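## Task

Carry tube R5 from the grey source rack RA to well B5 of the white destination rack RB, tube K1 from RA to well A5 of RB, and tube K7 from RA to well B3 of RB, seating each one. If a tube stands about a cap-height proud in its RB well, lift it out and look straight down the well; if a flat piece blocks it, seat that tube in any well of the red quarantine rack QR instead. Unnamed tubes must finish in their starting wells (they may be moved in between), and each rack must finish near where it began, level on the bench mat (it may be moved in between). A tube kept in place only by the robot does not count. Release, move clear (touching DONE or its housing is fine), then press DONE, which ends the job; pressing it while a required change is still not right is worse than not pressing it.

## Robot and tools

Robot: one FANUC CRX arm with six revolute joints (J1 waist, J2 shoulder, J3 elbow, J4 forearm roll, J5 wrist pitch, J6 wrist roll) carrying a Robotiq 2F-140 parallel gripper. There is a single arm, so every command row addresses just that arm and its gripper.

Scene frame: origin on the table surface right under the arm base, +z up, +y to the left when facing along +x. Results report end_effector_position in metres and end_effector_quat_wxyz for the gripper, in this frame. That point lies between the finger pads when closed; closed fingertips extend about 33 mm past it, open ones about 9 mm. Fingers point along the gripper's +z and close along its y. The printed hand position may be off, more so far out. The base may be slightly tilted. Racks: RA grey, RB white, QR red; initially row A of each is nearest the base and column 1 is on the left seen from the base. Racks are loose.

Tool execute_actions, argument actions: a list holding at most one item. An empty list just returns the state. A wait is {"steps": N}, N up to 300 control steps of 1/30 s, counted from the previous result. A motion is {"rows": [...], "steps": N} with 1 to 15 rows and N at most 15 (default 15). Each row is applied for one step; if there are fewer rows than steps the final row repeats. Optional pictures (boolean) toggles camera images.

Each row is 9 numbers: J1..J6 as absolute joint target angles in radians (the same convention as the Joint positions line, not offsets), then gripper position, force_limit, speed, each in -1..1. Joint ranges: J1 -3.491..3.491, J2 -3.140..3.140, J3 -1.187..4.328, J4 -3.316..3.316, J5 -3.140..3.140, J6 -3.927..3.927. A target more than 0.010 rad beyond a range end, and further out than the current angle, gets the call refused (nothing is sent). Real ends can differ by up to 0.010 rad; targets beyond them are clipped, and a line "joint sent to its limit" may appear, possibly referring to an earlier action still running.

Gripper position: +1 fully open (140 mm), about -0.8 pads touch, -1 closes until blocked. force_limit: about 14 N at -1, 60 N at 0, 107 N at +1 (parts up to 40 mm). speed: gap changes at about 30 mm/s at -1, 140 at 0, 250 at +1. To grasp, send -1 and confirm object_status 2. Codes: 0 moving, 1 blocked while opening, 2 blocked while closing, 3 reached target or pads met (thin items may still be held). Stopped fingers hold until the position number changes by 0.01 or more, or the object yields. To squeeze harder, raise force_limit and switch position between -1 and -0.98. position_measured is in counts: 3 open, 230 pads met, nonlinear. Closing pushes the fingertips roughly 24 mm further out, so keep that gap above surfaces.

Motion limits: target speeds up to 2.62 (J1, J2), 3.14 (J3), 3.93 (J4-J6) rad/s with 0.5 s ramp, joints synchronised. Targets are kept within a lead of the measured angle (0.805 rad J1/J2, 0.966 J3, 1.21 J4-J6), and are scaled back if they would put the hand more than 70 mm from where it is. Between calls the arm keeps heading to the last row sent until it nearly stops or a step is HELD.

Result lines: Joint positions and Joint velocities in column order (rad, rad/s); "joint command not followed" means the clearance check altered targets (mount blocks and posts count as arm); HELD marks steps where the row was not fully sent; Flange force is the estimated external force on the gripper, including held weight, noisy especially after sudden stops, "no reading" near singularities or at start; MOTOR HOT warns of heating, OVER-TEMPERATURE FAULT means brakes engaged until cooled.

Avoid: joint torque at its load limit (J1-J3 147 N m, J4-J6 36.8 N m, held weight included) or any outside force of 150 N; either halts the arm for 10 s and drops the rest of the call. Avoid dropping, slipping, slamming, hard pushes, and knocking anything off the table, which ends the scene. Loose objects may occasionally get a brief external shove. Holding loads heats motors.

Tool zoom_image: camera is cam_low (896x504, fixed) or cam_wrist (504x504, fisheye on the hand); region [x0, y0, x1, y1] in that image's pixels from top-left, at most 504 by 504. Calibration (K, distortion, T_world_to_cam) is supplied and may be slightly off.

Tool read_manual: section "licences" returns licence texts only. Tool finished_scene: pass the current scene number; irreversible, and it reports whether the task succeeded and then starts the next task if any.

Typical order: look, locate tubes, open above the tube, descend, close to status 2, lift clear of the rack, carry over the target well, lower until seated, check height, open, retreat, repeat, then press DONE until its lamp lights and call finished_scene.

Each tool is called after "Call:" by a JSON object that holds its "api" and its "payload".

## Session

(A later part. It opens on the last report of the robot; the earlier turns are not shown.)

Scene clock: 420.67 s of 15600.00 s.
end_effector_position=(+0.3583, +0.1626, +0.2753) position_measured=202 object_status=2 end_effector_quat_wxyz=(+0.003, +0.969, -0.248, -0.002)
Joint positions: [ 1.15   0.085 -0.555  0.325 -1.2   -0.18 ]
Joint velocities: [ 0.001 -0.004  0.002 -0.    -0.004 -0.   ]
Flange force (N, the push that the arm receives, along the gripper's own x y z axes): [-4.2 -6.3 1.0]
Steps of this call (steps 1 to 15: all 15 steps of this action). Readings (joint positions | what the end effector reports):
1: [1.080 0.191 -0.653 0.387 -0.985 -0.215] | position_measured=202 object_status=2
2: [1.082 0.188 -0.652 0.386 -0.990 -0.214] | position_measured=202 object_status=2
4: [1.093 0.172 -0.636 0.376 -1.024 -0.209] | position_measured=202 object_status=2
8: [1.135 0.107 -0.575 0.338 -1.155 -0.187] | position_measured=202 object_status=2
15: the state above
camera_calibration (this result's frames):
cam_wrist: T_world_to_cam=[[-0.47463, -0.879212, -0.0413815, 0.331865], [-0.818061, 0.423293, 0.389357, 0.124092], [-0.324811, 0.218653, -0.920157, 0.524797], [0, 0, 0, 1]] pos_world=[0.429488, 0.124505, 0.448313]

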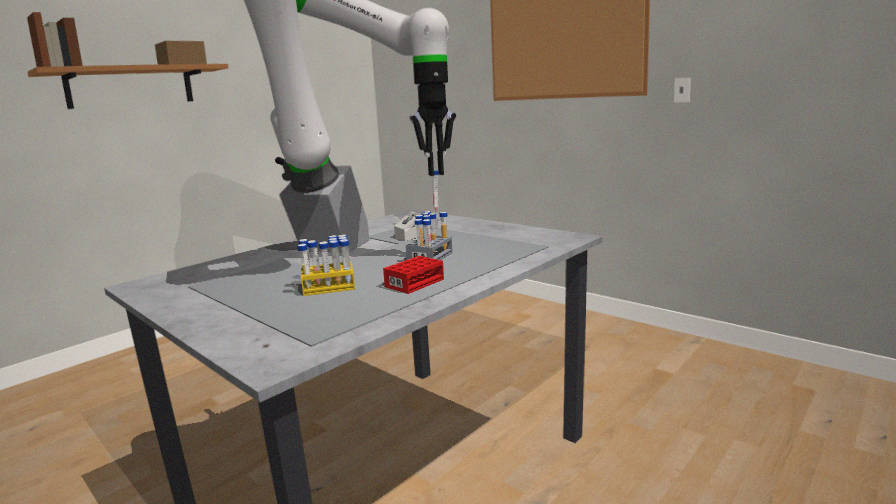

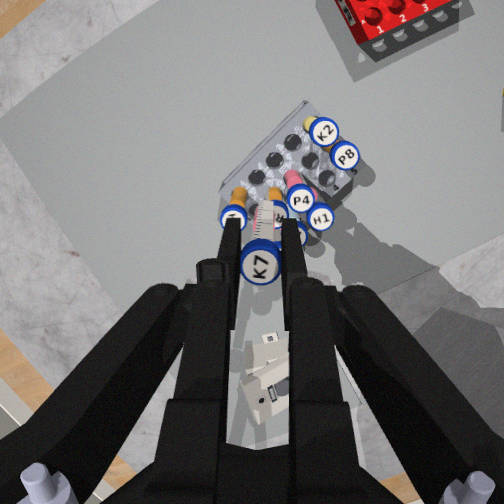

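Call:
{"api": "execute_actions", "payload": {"actions": [{"rows":[[0.766,-0.227,-0.606,0.386,-1.319,-1.5,-1,0,-0.5]],"steps":15}], "pictures": false}}

Call:
{"api": "execute_actions", "payload": {"actions": [{"steps":20}], "pictures": false}}

Call:
{"api": "execute_actions", "payload": {"actions": [{"rows":[[0.474,-0.588,-0.772,0.394,-1.393,-2.69,-1,0,-0.5]],"steps":15}], "pictures": false}}

Call:
{"api": "execute_actions", "payload": {"actions": [{"steps":20}], "pictures": false}}

Call:
{"api": "execute_actions", "payload": {"actions": [{"rows":[[0.4192,-0.6127,-0.8248,0.3974,-1.3455,-2.657,-1,0,-0.5]],"steps":15}]}}

Call:
{"api": "zoom_image", "payload": {"camera": "cam_wrist", "region": [170,120,370,320]}}

Scene clock: 443.10 s of 15600.00 s.
end_effector_position=(+0.3924, +0.0646, +0.2900) position_measured=202 object_status=2 end_effector_quat_wxyz=(-0.000, +0.778, -0.628, -0.004)
Joint positions: [ 0.958 -0.071 -0.58   0.355 -1.26  -0.829]
Joint velocities: [-0.523 -0.424 -0.07   0.083 -0.161 -1.823]
Flange force (N, the push that the arm receives, along the gripper's own x y z axes): [-2.6 -2.4 -1.2]
Steps of this call (steps 1 to 15: the robot went on to your last target; steps 16 to 90: nothing new was sent; then 18.93 s passed at rest; steps 91 to 105: all 15 steps of this action). Readings (joint positions | what the end effector reports):
91: [1.150 0.085 -0.555 0.325 -1.200 -0.180] | position_measured=202 object_status=2
92: [1.149 0.084 -0.555 0.325 -1.200 -0.184] | position_measured=202 object_status=2
94: [1.139 0.075 -0.556 0.326 -1.204 -0.218] | position_measured=202 object_status=2
98: [1.084 0.031 -0.564 0.335 -1.220 -0.389] | position_measured=202 object_status=2
105: the state above

Scene clock: 443.77 s of 15600.00 s.
end_effector_position=(+0.4001, -0.0404, +0.3017) position_measured=202 object_status=2 end_effector_quat_wxyz=(+0.000, -0.434, +0.901, -0.000)
Joint positions: [ 0.766 -0.227 -0.606  0.386 -1.319 -1.5  ]
Joint velocities: [-0.001  0.001  0.    -0.     0.    -0.001]
Flange force (N, the push that the arm receives, along the gripper's own x y z axes): [-6.5 0.9 -1.6]
Steps of this call (steps 1 to 20: the robot went on to your last target). Readings (joint positions | what the end effector reports):
1: [0.940 -0.086 -0.583 0.358 -1.265 -0.891] | position_measured=202 object_status=2
2: [0.923 -0.100 -0.585 0.361 -1.271 -0.952] | position_measured=202 object_status=2
4: [0.887 -0.129 -0.590 0.367 -1.281 -1.076] | position_measured=202 object_status=2
8: [0.819 -0.184 -0.599 0.378 -1.303 -1.313] | position_measured=202 object_status=2
20: the state above

Scene clock: 444.27 s of 15600.00 s.
end_effector_position=(+0.3570, -0.1314, +0.2965) position_measured=202 object_status=2 end_effector_quat_wxyz=(-0.001, -0.020, +1.000, +0.002)
Joint positions: [ 0.603 -0.429 -0.699  0.39  -1.36  -2.166]
Joint velocities: [-0.471 -0.582 -0.268  0.013 -0.119 -1.916]
Flange force (N, the push that the arm receives, along the gripper's own x y z axes): [-1.1 5.0 -3.3]
Steps of this call (steps 1 to 15: all 15 steps of this action). Readings (joint positions | what the end effector reports):
1: [0.766 -0.227 -0.606 0.386 -1.319 -1.500] | position_measured=202 object_status=2
2: [0.765 -0.228 -0.607 0.386 -1.319 -1.504] | position_measured=202 object_status=2
4: [0.757 -0.238 -0.611 0.386 -1.321 -1.538] | position_measured=202 object_status=2
8: [0.715 -0.290 -0.635 0.387 -1.332 -1.709] | position_measured=202 object_status=2
15: the state above

Scene clock: 444.93 s of 15600.00 s.
end_effector_position=(+0.3103, -0.1899, +0.2894) position_measured=202 object_status=2 end_effector_quat_wxyz=(-0.000, +0.312, +0.950, -0.000)
Joint positions: [ 0.474 -0.588 -0.772  0.394 -1.393 -2.69 ]
Joint velocities: [-0.     0.002 -0.     0.    -0.001 -0.001]
Flange force (N, the push that the arm receives, along the gripper's own x y z axes): [1.5 5.8 -2.9]
Steps of this call (steps 1 to 20: the robot went on to your last target). Readings (joint positions | what the end effector reports):
1: [0.587 -0.449 -0.708 0.391 -1.364 -2.231] | position_measured=202 object_status=2
2: [0.571 -0.469 -0.717 0.391 -1.369 -2.296] | position_measured=202 object_status=2
4: [0.539 -0.507 -0.735 0.392 -1.377 -2.425] | position_measured=202 object_status=2
8: [0.492 -0.566 -0.762 0.394 -1.389 -2.618] | position_measured=202 object_status=2
20: the state above

Scene clock: 445.43 s of 15600.00 s.
end_effector_position=(+0.2970, -0.1992, +0.2695) position_measured=202 object_status=2 end_effector_quat_wxyz=(+0.000, +0.315, +0.949, -0.000)
Joint positions: [ 0.419 -0.613 -0.825  0.397 -1.346 -2.657]
Joint velocities: [-0.     0.    -0.    -0.    -0.     0.001]
Flange force (N, the push that the arm receives, along the gripper's own x y z axes): [-0.5 5.7 -1.1]
Steps of this call (steps 1 to 15: all 15 steps of this action). Readings (joint positions | what the end effector reports):
1: [0.474 -0.588 -0.772 0.394 -1.393 -2.690] | position_measured=202 object_status=2
2: [0.471 -0.589 -0.774 0.394 -1.391 -2.689] | position_measured=202 object_status=2
4: [0.451 -0.599 -0.795 0.396 -1.373 -2.676] | position_measured=202 object_status=2
8: [0.421 -0.612 -0.823 0.397 -1.347 -2.658] | position_measured=202 object_status=2
15: the state above
camera_calibration (this result's frames):
cam_wrist: T_world_to_cam=[[0.592519, 0.804087, -0.0486371, 0.00475895], [0.753227, -0.531611, 0.387349, -0.427041], [0.285606, -0.266146, -0.920649, 0.300917], [0, 0, 0, 1]] pos_world=[0.232895, -0.150758, 0.442684]

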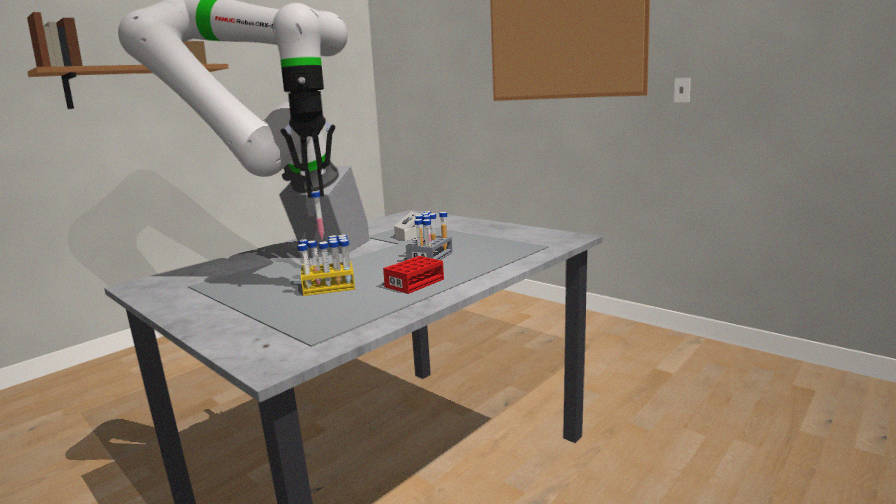

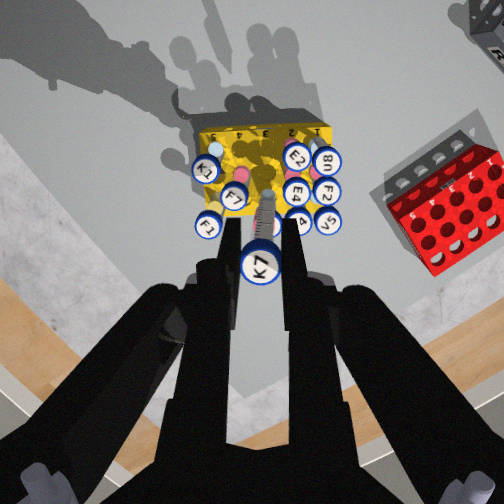

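Region (170, 120, 370, 320) of cam_wrist's 504x504 image, scaled by 2.520, with more detail than that image has.

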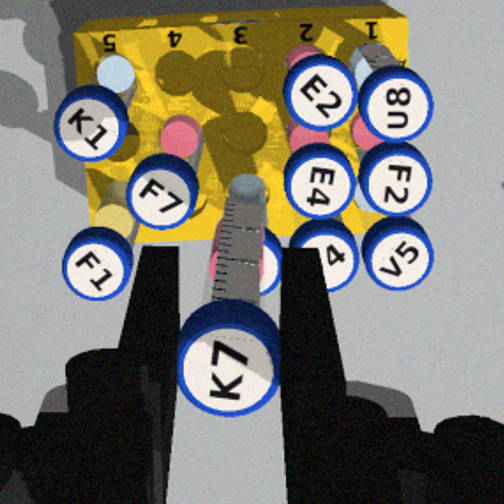

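Call:
{"api": "execute_actions", "payload": {"actions": []}}

Scene clock: 472.17 s of 15600.00 s.
end_effector_position=(+0.2970, -0.1992, +0.2695) position_measured=202 object_status=2 end_effector_quat_wxyz=(+0.000, +0.315, +0.949, -0.000)
Joint positions: [ 0.419 -0.613 -0.825  0.397 -1.345 -2.657]
Joint velocities: [-0.     0.     0.     0.    -0.    -0.001]
Flange force (N, the push that the arm receives, along the gripper's own x y z axes): [1.1 5.9 -2.8]
Steps of this call (steps 1 to 15: the robot went on to your last target; steps 16 to 90: nothing new was sent; then 23.73 s passed at rest). Readings (joint positions | what the end effector reports):
1: [0.419 -0.613 -0.825 0.397 -1.346 -2.657] | position_measured=202 object_status=2
2: [0.419 -0.613 -0.825 0.397 -1.346 -2.657] | position_measured=202 object_status=2
4: [0.419 -0.613 -0.825 0.397 -1.346 -2.657] | position_measured=202 object_status=2
8: [0.419 -0.613 -0.825 0.397 -1.346 -2.657] | position_measured=202 object_status=2
90: the state above
The arm was judged still, so your last target was given up. Only a new action makes it travel on or press farther. Fingers that are still opening or closing keep moving.
camera_calibration (this result's frames):
cam_wrist: T_world_to_cam=[[0.592523, 0.804083, -0.0486501, 0.00477615], [0.75323, -0.531614, 0.38734, -0.427024], [0.28559, -0.266152, -0.920653, 0.300908], [0, 0, 0, 1]] pos_world=[0.232881, -0.150765, 0.442667]

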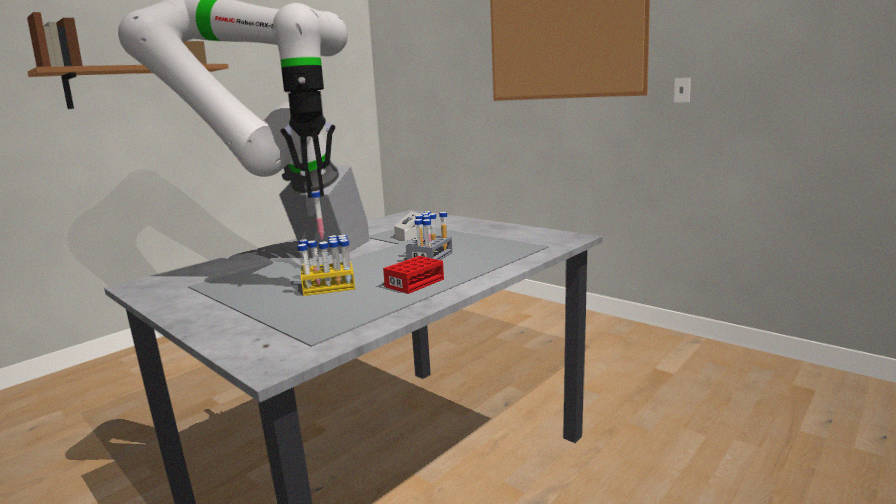

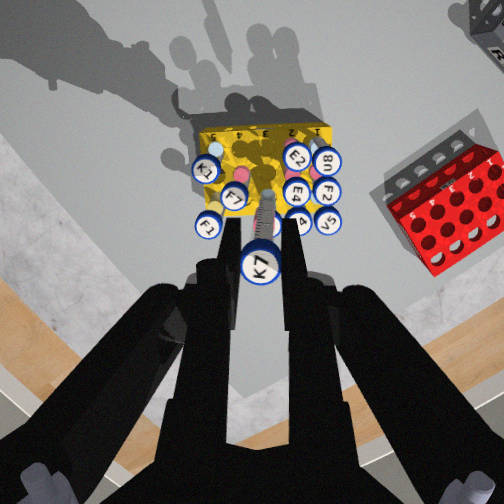

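Call:
{"api": "execute_actions", "payload": {"actions": [{"rows":[[0.4828,-0.66,-0.8566,0.3949,-1.3837,-2.705,-1,0,-0.5]]}], "pictures": false}}

Call:
{"api": "execute_actions", "payload": {"actions": [{"rows":[[0.4405,-0.633,-0.891,0.402,-1.311,-2.695,-1,0,-0.5]]}]}}

Call:
{"api": "zoom_image", "payload": {"camera": "cam_wrist", "region": [180,100,360,280]}}

Call:
{"api": "zoom_image", "payload": {"camera": "cam_low", "region": [270,180,390,300]}}

Scene clock: 499.83 s of 15600.00 s.
end_effector_position=(+0.2852, -0.1901, +0.2694) position_measured=202 object_status=2 end_effector_quat_wxyz=(+0.000, +0.313, +0.950, +0.000)
Joint positions: [ 0.483 -0.66  -0.857  0.395 -1.384 -2.705]
Joint velocities: [ 0.001 -0.001 -0.    -0.    -0.001 -0.   ]
Flange force (N, the push that the arm receives, along the gripper's own x y z axes): [3.2 6.3 -4.6]
Steps of this call (steps 1 to 90: nothing new was sent; then 24.17 s passed at rest; steps 91 to 105: all 15 steps of this action). Readings (joint positions | what the end effector reports):
91: [0.419 -0.613 -0.825 0.397 -1.345 -2.657] | position_measured=202 object_status=2
92: [0.421 -0.615 -0.826 0.397 -1.347 -2.659] | position_measured=202 object_status=2
94: [0.443 -0.631 -0.837 0.397 -1.360 -2.675] | position_measured=202 object_status=2
98: [0.481 -0.658 -0.856 0.395 -1.382 -2.703] | position_measured=202 object_status=2
105: the state above

Scene clock: 500.33 s of 15600.00 s.
end_effector_position=(+0.2859, -0.1897, +0.2491) position_measured=202 object_status=2 end_effector_quat_wxyz=(+0.000, +0.315, +0.949, -0.000)
Joint positions: [ 0.441 -0.633 -0.891  0.402 -1.311 -2.695]
Joint velocities: [-0.001 -0.002  0.    -0.     0.001  0.   ]
Flange force (N, the push that the arm receives, along the gripper's own x y z axes): [0.7 6.8 -3.1]
Steps of this call (steps 1 to 15: all 15 steps of this action). Readings (joint positions | what the end effector reports):
1: [0.483 -0.660 -0.857 0.395 -1.384 -2.705] | position_measured=202 object_status=2
2: [0.481 -0.659 -0.858 0.395 -1.380 -2.705] | position_measured=202 object_status=2
4: [0.464 -0.647 -0.873 0.398 -1.349 -2.700] | position_measured=202 object_status=2
8: [0.442 -0.634 -0.890 0.402 -1.313 -2.695] | position_measured=202 object_status=2
15: the state above
camera_calibration (this result's frames):
cam_wrist: T_world_to_cam=[[0.592388, 0.804188, -0.0485552, 0.00268286], [0.753156, -0.531382, 0.387799, -0.40574], [0.286062, -0.266297, -0.920464, 0.287555], [0, 0, 0, 1]] pos_world=[0.221738, -0.141185, 0.42216]

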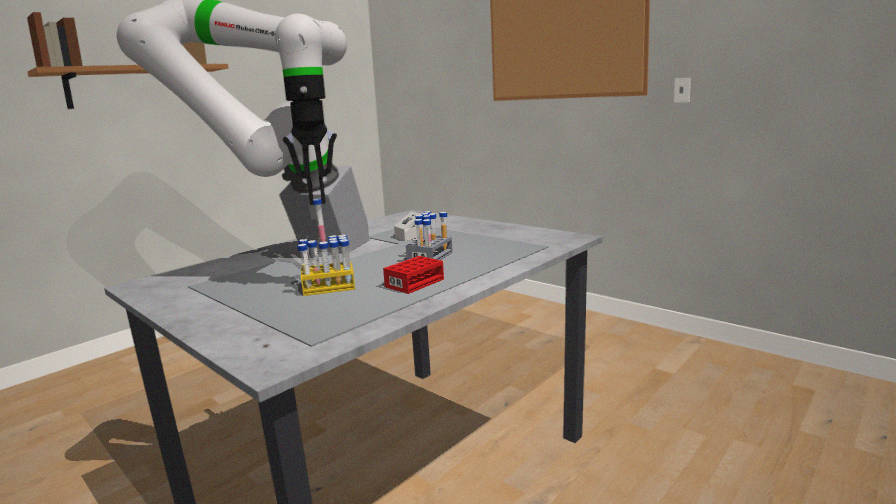

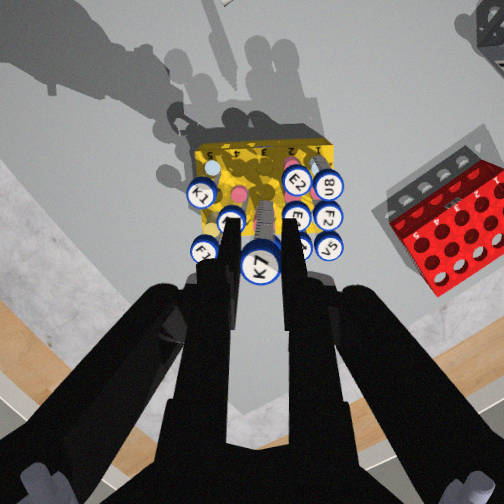

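Region (180, 100, 360, 280) of cam_wrist's 504x504 image, scaled by 2.800, with more detail than that image has.

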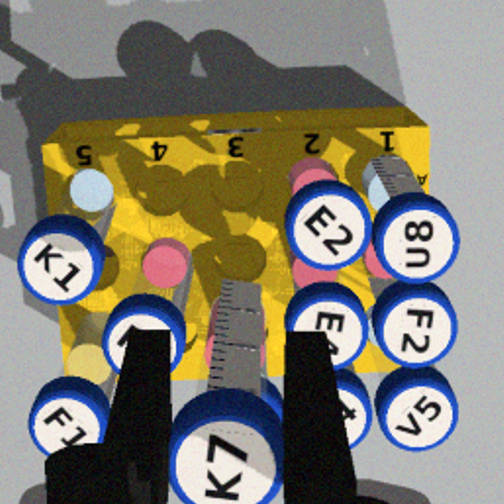

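Region (270, 180, 390, 300) of cam_low's 896x504 image, scaled by 4.200, with more detail than that image has.

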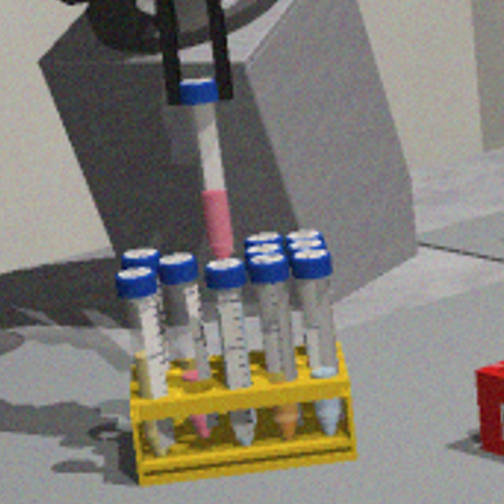

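Call:
{"api": "execute_actions", "payload": {"actions": [{"rows":[[0.377,-0.589,-0.9387,0.414,-1.203,-2.679,-1,0,-0.5]]}]}}

Call:
{"api": "zoom_image", "payload": {"camera": "cam_wrist", "region": [180,100,360,280]}}

Scene clock: 516.07 s of 15600.00 s.
end_effector_position=(+0.2853, -0.1900, +0.2195) position_measured=202 object_status=2 end_effector_quat_wxyz=(+0.000, +0.317, +0.948, +0.000)
Joint positions: [ 0.377 -0.589 -0.939  0.414 -1.203 -2.679]
Joint velocities: [ 0.001  0.002 -0.     0.     0.001 -0.   ]
Flange force (N, the push that the arm receives, along the gripper's own x y z axes): [3.0 7.4 -3.1]
Steps of this call (steps 1 to 15: the robot went on to your last target; steps 16 to 90: nothing new was sent; then 12.23 s passed at rest; steps 91 to 105: all 15 steps of this action). Readings (joint positions | what the end effector reports):
91: [0.440 -0.633 -0.891 0.402 -1.311 -2.695] | position_measured=202 object_status=2
92: [0.438 -0.631 -0.893 0.403 -1.307 -2.694] | position_measured=202 object_status=2
94: [0.419 -0.618 -0.907 0.406 -1.274 -2.689] | position_measured=202 object_status=2
98: [0.379 -0.591 -0.937 0.413 -1.208 -2.680] | position_measured=202 object_status=2
105: the state above
camera_calibration (this result's frames):
cam_wrist: T_world_to_cam=[[0.595994, 0.801528, -0.0484146, 0.000344268], [0.75094, -0.534994, 0.38713, -0.393841], [0.284394, -0.267083, -0.920753, 0.2608], [0, 0, 0, 1]] pos_world=[0.221376, -0.141324, 0.392617]

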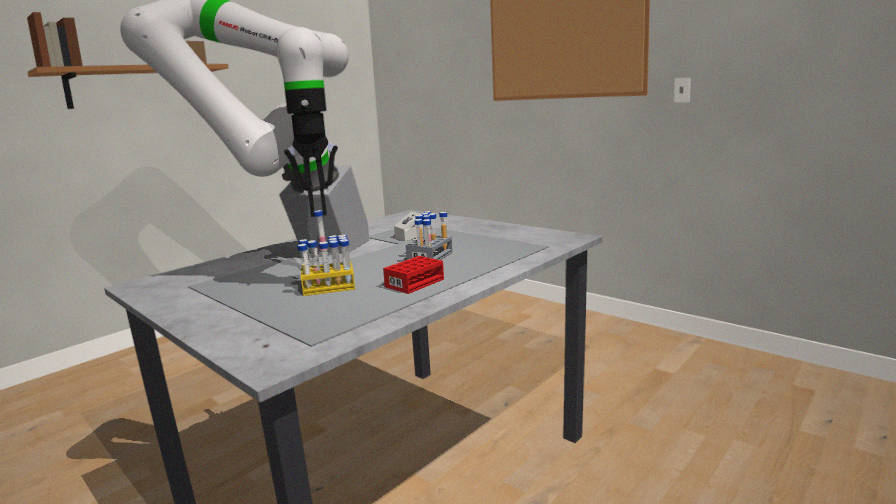

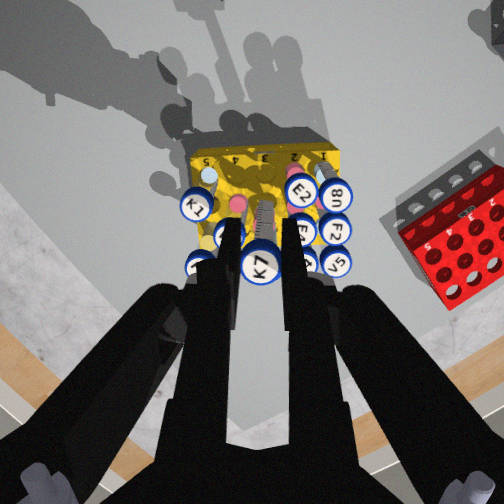

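Region (180, 100, 360, 280) of cam_wrist's 504x504 image, scaled by 2.800, with more detail than that image has.

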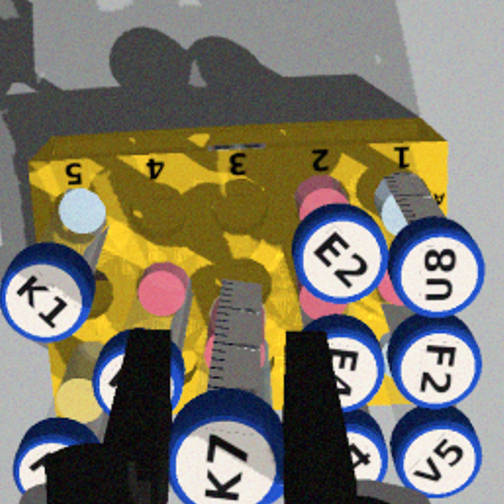

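Call:
{"api": "execute_actions", "payload": {"actions": [{"rows":[[0.3123,-0.53,-0.9526,0.427,-1.1119,-2.656,-1,0,-0.5]]}]}}

Call:
{"api": "zoom_image", "payload": {"camera": "cam_wrist", "region": [180,100,360,280]}}

Call:
{"api": "zoom_image", "payload": {"camera": "cam_low", "region": [270,180,390,300]}}

Scene clock: 540.10 s of 15600.00 s.
end_effector_position=(+0.2906, -0.1938, +0.1995) position_measured=202 object_status=2 end_effector_quat_wxyz=(-0.000, +0.319, +0.948, +0.000)
Joint positions: [ 0.312 -0.53  -0.953  0.427 -1.112 -2.656]
Joint velocities: [ 0.    -0.     0.001  0.     0.001  0.   ]
Flange force (N, the push that the arm receives, along the gripper's own x y z axes): [-3.0 8.4 0.7]
Steps of this call (steps 1 to 15: the robot went on to your last target; steps 16 to 90: nothing new was sent; then 20.53 s passed at rest; steps 91 to 105: all 15 steps of this action). Readings (joint positions | what the end effector reports):
91: [0.377 -0.589 -0.939 0.414 -1.203 -2.679] | position_measured=202 object_status=2
92: [0.374 -0.586 -0.939 0.415 -1.199 -2.678] | position_measured=202 object_status=2
94: [0.353 -0.567 -0.944 0.419 -1.168 -2.670] | position_measured=202 object_status=2
98: [0.314 -0.532 -0.952 0.427 -1.115 -2.657] | position_measured=202 object_status=2
105: the state above
camera_calibration (this result's frames):
cam_wrist: T_world_to_cam=[[0.599539, 0.798896, -0.048156, -0.00239273], [0.748597, -0.538473, 0.386845, -0.392119], [0.283118, -0.267978, -0.920887, 0.24015], [0, 0, 0, 1]] pos_world=[0.226983, -0.144879, 0.372725]

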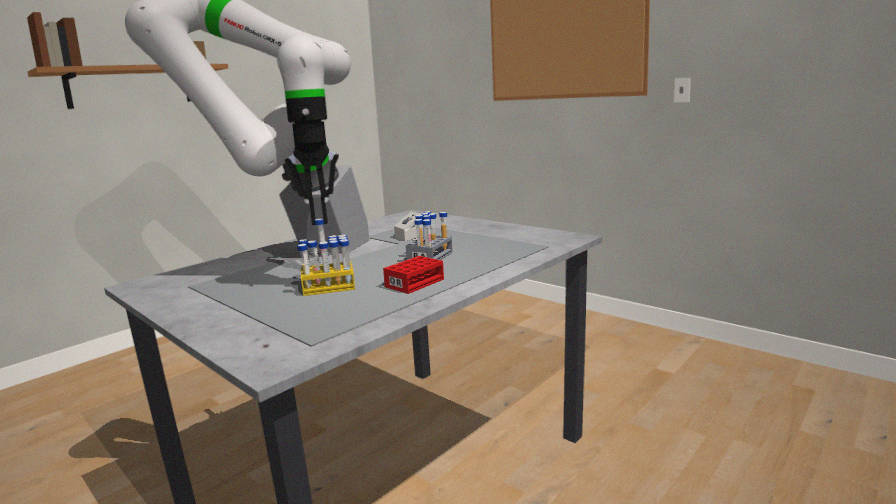

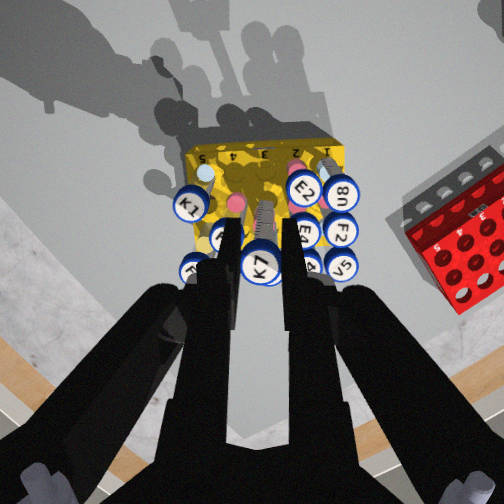

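Region (180, 100, 360, 280) of cam_wrist's 504x504 image, scaled by 2.800, with more detail than that image has.

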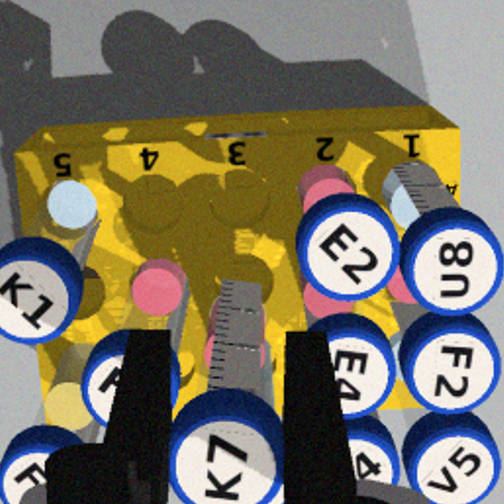

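Region (270, 180, 390, 300) of cam_low's 896x504 image, scaled by 4.200, with more detail than that image has.

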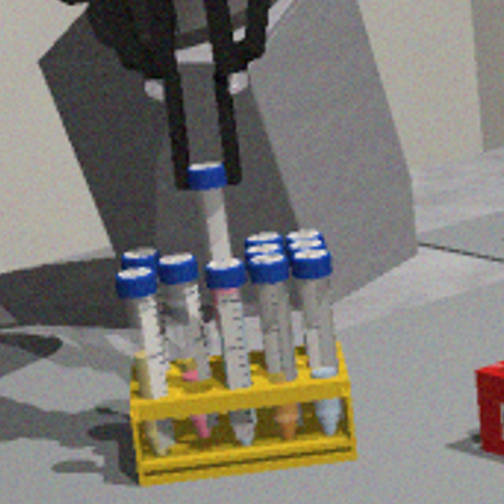

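Call:
{"api": "execute_actions", "payload": {"actions": [{"rows":[[0.2836,-0.498,-0.9723,0.44,-1.054,-2.657,-1,0,-0.5],[0.2836,-0.498,-0.9723,0.44,-1.054,-2.657,-1,0,-0.5]]}]}}

Call:
{"api": "zoom_image", "payload": {"camera": "cam_wrist", "region": [180,100,360,280]}}

Call:
{"api": "zoom_image", "payload": {"camera": "cam_low", "region": [270,180,390,300]}}

Scene clock: 548.40 s of 15600.00 s.
end_effector_position=(+0.2914, -0.1940, +0.1850) position_measured=202 object_status=2 end_effector_quat_wxyz=(+0.000, +0.320, +0.947, -0.000)
Joint positions: [ 0.284 -0.498 -0.972  0.44  -1.054 -2.657]
Joint velocities: [ 0.001  0.001  0.     0.     0.001 -0.001]
Flange force (N, the push that the arm receives, along the gripper's own x y z axes): [0.9 7.6 -1.8]
Steps of this call (steps 1 to 15: the robot went on to your last target; steps 16 to 90: nothing new was sent; then 4.80 s passed at rest; steps 91 to 105: all 15 steps of this action). Readings (joint positions | what the end effector reports):
91: [0.312 -0.530 -0.953 0.427 -1.112 -2.656] | position_measured=202 object_status=2
92: [0.310 -0.528 -0.954 0.428 -1.108 -2.656] | position_measured=202 object_status=2
94: [0.297 -0.513 -0.963 0.434 -1.080 -2.656] | position_measured=202 object_status=2
98: [0.284 -0.499 -0.972 0.440 -1.056 -2.657] | position_measured=202 object_status=2
105: the state above
camera_calibration (this result's frames):
cam_wrist: T_world_to_cam=[[0.601398, 0.797465, -0.0486718, -0.00408584], [0.747109, -0.539745, 0.387947, -0.387183], [0.283104, -0.269674, -0.920396, 0.226102], [0, 0, 0, 1]] pos_world=[0.227715, -0.144748, 0.35811]

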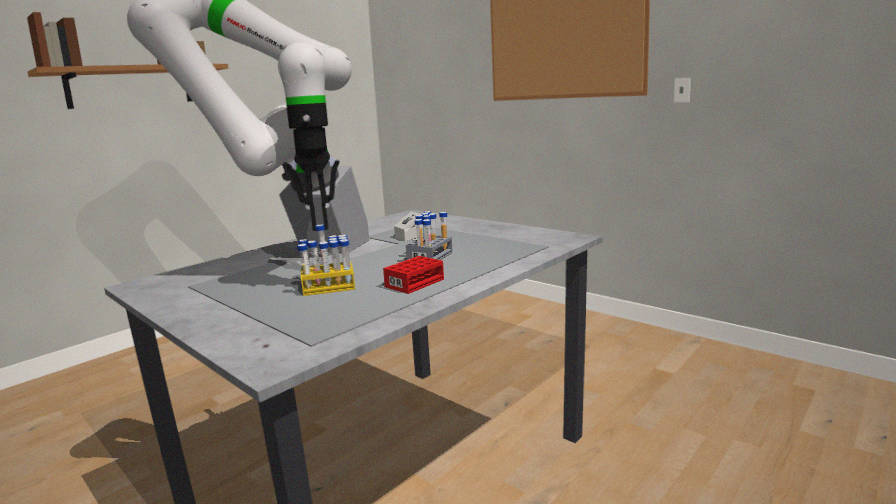

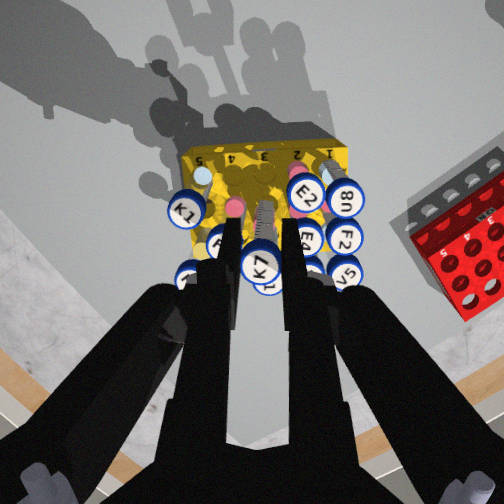

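Region (180, 100, 360, 280) of cam_wrist's 504x504 image, scaled by 2.800, with more detail than that image has.

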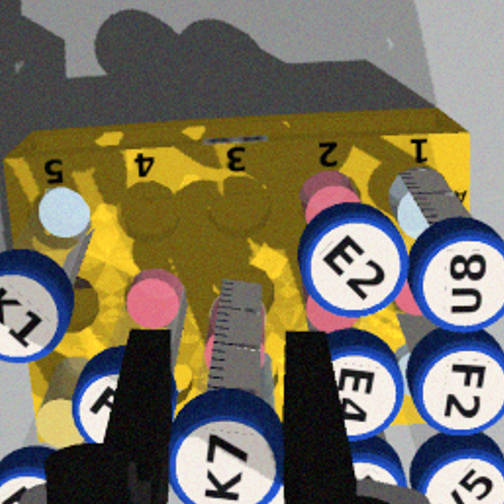

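Region (270, 180, 390, 300) of cam_low's 896x504 image, scaled by 4.200, with more detail than that image has.

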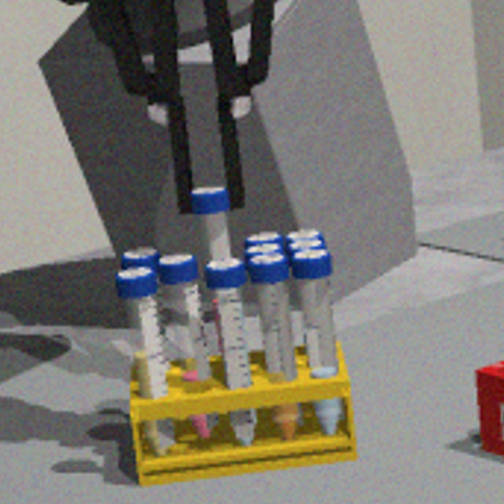

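Looks aligned enough.

Call:
{"api": "execute_actions", "payload": {"actions": [{"rows":[[0.262,-0.473,-0.987,0.45,-1.01,-2.658,-1,0,-0.5]]}]}}

Call:
{"api": "zoom_image", "payload": {"camera": "cam_wrist", "region": [180,140,360,320]}}

Call:
{"api": "zoom_image", "payload": {"camera": "cam_low", "region": [270,180,390,300]}}

Scene clock: 555.43 s of 15600.00 s.
end_effector_position=(+0.2913, -0.1939, +0.1739) position_measured=202 object_status=2 end_effector_quat_wxyz=(+0.000, +0.321, +0.947, -0.000)
Joint positions: [ 0.262 -0.473 -0.987  0.45  -1.01  -2.658]
Joint velocities: [-0.001 -0.001 -0.001  0.    -0.     0.   ]
Flange force (N, the push that the arm receives, along the gripper's own x y z axes): [-0.4 7.3 -0.9]
Steps of this call (steps 1 to 15: the robot went on to your last target; steps 16 to 90: nothing new was sent; then 3.53 s passed at rest; steps 91 to 105: all 15 steps of this action). Readings (joint positions | what the end effector reports):
91: [0.284 -0.498 -0.972 0.440 -1.054 -2.657] | position_measured=202 object_status=2
92: [0.282 -0.496 -0.973 0.441 -1.050 -2.657] | position_measured=202 object_status=2
94: [0.270 -0.483 -0.981 0.446 -1.027 -2.658] | position_measured=202 object_status=2
98: [0.263 -0.474 -0.987 0.450 -1.011 -2.658] | position_measured=202 object_status=2
105: the state above
camera_calibration (this result's frames):
cam_wrist: T_world_to_cam=[[0.602346, 0.796754, -0.0486027, -0.0051095], [0.746498, -0.540696, 0.3878, -0.382803], [0.282702, -0.269872, -0.920461, 0.216022], [0, 0, 0, 1]] pos_world=[0.227769, -0.144611, 0.347042]

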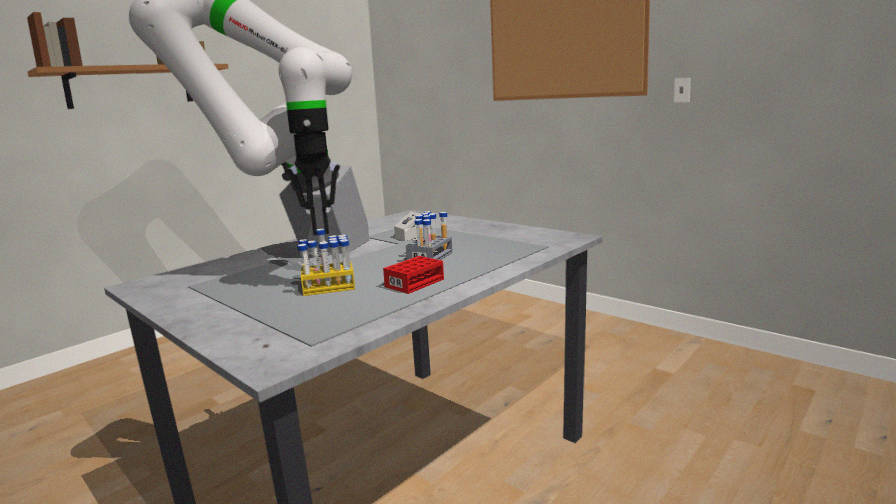

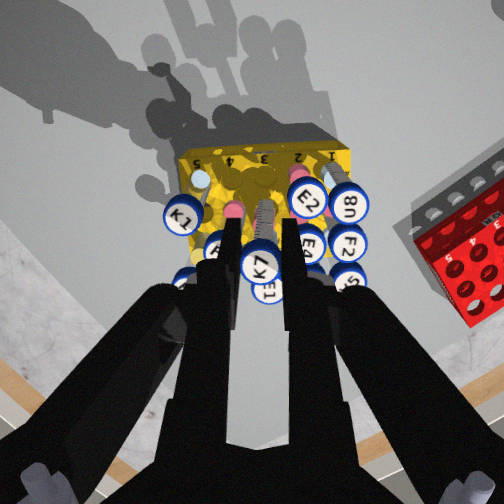

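Region (180, 140, 360, 320) of cam_wrist's 504x504 image, scaled by 2.800, with more detail than that image has.

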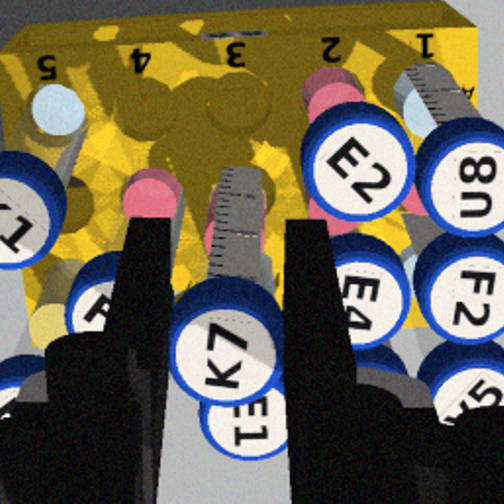

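Region (270, 180, 390, 300) of cam_low's 896x504 image, scaled by 4.200, with more detail than that image has.

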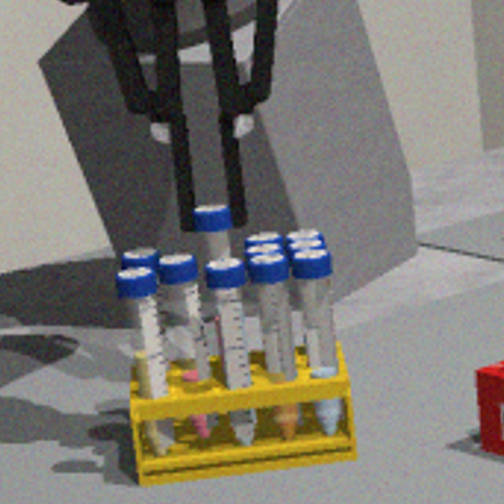

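Call:
{"api": "execute_actions", "payload": {"actions": [{"rows":[[0.24,-0.449,-1.003,0.461,-0.965,-2.66,-1,0,-0.5]]}]}}

Call:
{"api": "execute_actions", "payload": {"actions": [{"rows":[[0.24,-0.449,-1.003,0.461,-0.965,-2.66,-0.48,0,-0.5]]}], "pictures": false}}

Call:
{"api": "execute_actions", "payload": {"actions": [{"rows":[[0.3123,-0.53,-0.9526,0.427,-1.1119,-2.656,-0.48,0,-0.5]]}]}}

Call:
{"api": "zoom_image", "payload": {"camera": "cam_low", "region": [270,180,390,300]}}

Scene clock: 565.77 s of 15600.00 s.
end_effector_position=(+0.2906, -0.1938, +0.1627) position_measured=202 object_status=2 end_effector_quat_wxyz=(+0.000, +0.322, +0.947, +0.000)
Joint positions: [ 0.24  -0.449 -1.003  0.461 -0.965 -2.66 ]
Joint velocities: [ 0.    -0.     0.     0.     0.001  0.   ]
Flange force (N, the push that the arm receives, along the gripper's own x y z axes): [-0.3 9.8 -1.4]
Steps of this call (steps 1 to 15: the robot went on to your last target; steps 16 to 90: nothing new was sent; then 6.83 s passed at rest; steps 91 to 105: all 15 steps of this action). Readings (joint positions | what the end effector reports):
91: [0.262 -0.473 -0.987 0.450 -1.010 -2.658] | position_measured=202 object_status=2
92: [0.260 -0.471 -0.988 0.451 -1.006 -2.658] | position_measured=202 object_status=2
94: [0.249 -0.458 -0.997 0.457 -0.982 -2.659] | position_measured=202 object_status=2
98: [0.241 -0.450 -1.003 0.461 -0.966 -2.660] | position_measured=202 object_status=2
105: the state above
camera_calibration (this result's frames):
cam_wrist: T_world_to_cam=[[0.603658, 0.795814, -0.0477175, -0.00599142], [0.74544, -0.542197, 0.387739, -0.377817], [0.282696, -0.269632, -0.920533, 0.205972], [0, 0, 0, 1]] pos_world=[0.227029, -0.144547, 0.335813]

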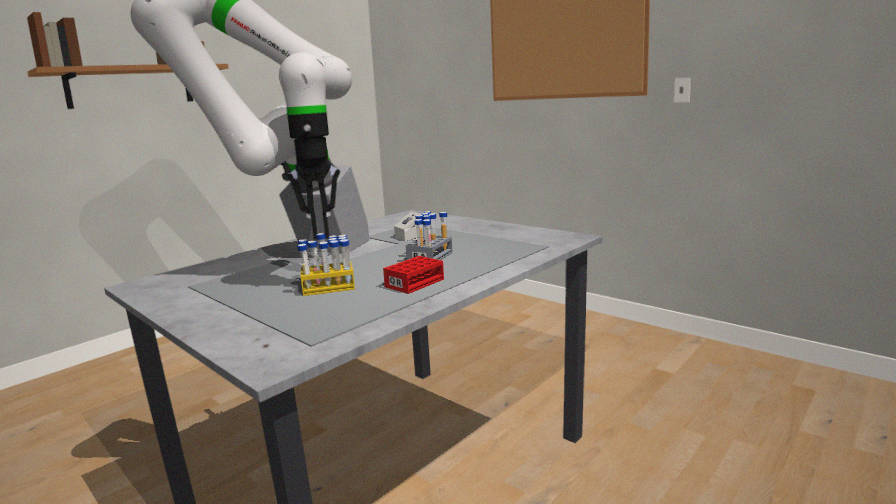

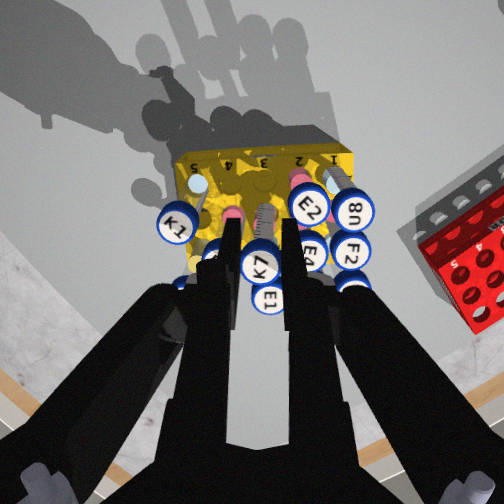

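Scene clock: 566.27 s of 15600.00 s.
end_effector_position=(+0.2906, -0.1938, +0.1627) position_measured=190 object_status=3 end_effector_quat_wxyz=(+0.000, +0.322, +0.947, +0.000)
Joint positions: [ 0.24  -0.449 -1.003  0.461 -0.965 -2.66 ]
Joint velocities: [-0.     0.001 -0.    -0.     0.    -0.   ]
Flange force (N, the push that the arm receives, along the gripper's own x y z axes): [-1.3 6.5 0.4]
Steps of this call (steps 1 to 15: all 15 steps of this action). Readings (joint positions | what the end effector reports):
1: [0.240 -0.449 -1.003 0.461 -0.965 -2.660] | position_measured=202 object_status=0
2: [0.240 -0.449 -1.003 0.461 -0.965 -2.660] | position_measured=202 object_status=0
4: [0.240 -0.449 -1.003 0.461 -0.965 -2.660] | position_measured=192 object_status=0
8: [0.240 -0.449 -1.003 0.461 -0.965 -2.660] | position_measured=190 object_status=0
15: the state above

Scene clock: 566.77 s of 15600.00 s.
end_effector_position=(+0.2906, -0.1938, +0.1995) position_measured=190 object_status=3 end_effector_quat_wxyz=(-0.000, +0.319, +0.948, +0.000)
Joint positions: [ 0.312 -0.53  -0.953  0.427 -1.112 -2.656]
Joint velocities: [ 0.001 -0.     0.001 -0.001 -0.002  0.001]
Flange force (N, the push that the arm receives, along the gripper's own x y z axes): [1.0 7.4 -1.1]
Steps of this call (steps 1 to 15: all 15 steps of this action). Readings (joint positions | what the end effector reports):
1: [0.240 -0.449 -1.003 0.461 -0.965 -2.660] | position_measured=190 object_status=3
2: [0.242 -0.451 -1.002 0.461 -0.969 -2.660] | position_measured=190 object_status=3
4: [0.258 -0.470 -0.990 0.453 -1.003 -2.659] | position_measured=190 object_status=3
8: [0.306 -0.523 -0.957 0.430 -1.099 -2.656] | position_measured=190 object_status=3
15: the state above
camera_calibration (this result's frames):
cam_wrist: T_world_to_cam=[[0.599559, 0.798876, -0.048223, -0.00236513], [0.748613, -0.538489, 0.386792, -0.392077], [0.283031, -0.268005, -0.920905, 0.240123], [0, 0, 0, 1]] pos_world=[0.22697, -0.144885, 0.372669]

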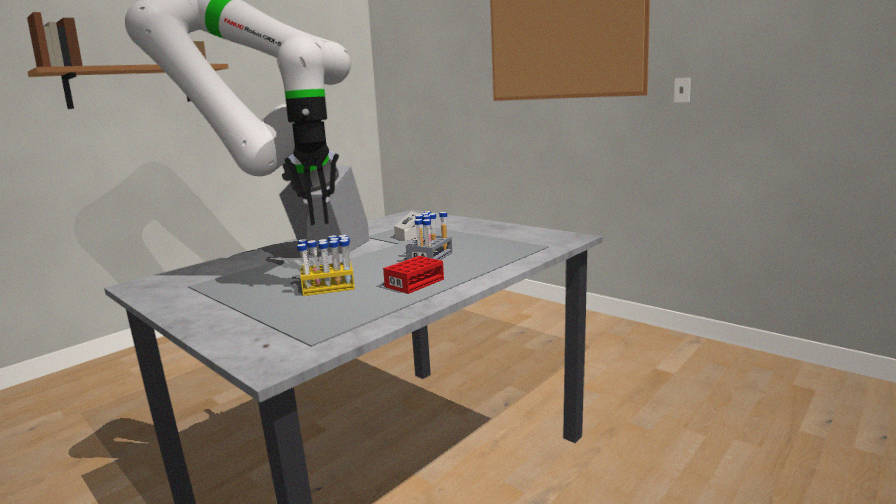

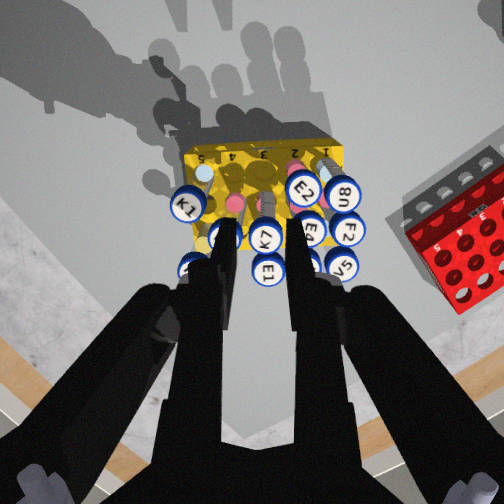

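Region (270, 180, 390, 300) of cam_low's 896x504 image, scaled by 4.200, with more detail than that image has.

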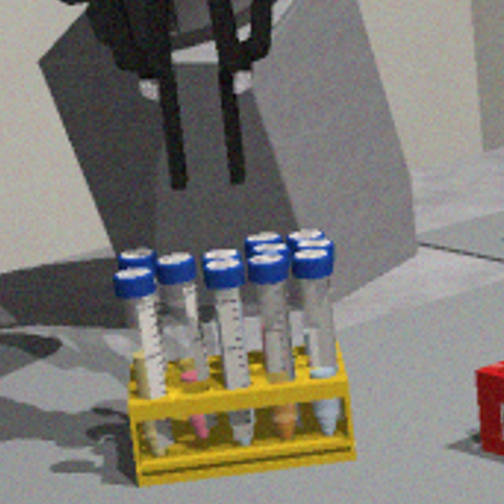

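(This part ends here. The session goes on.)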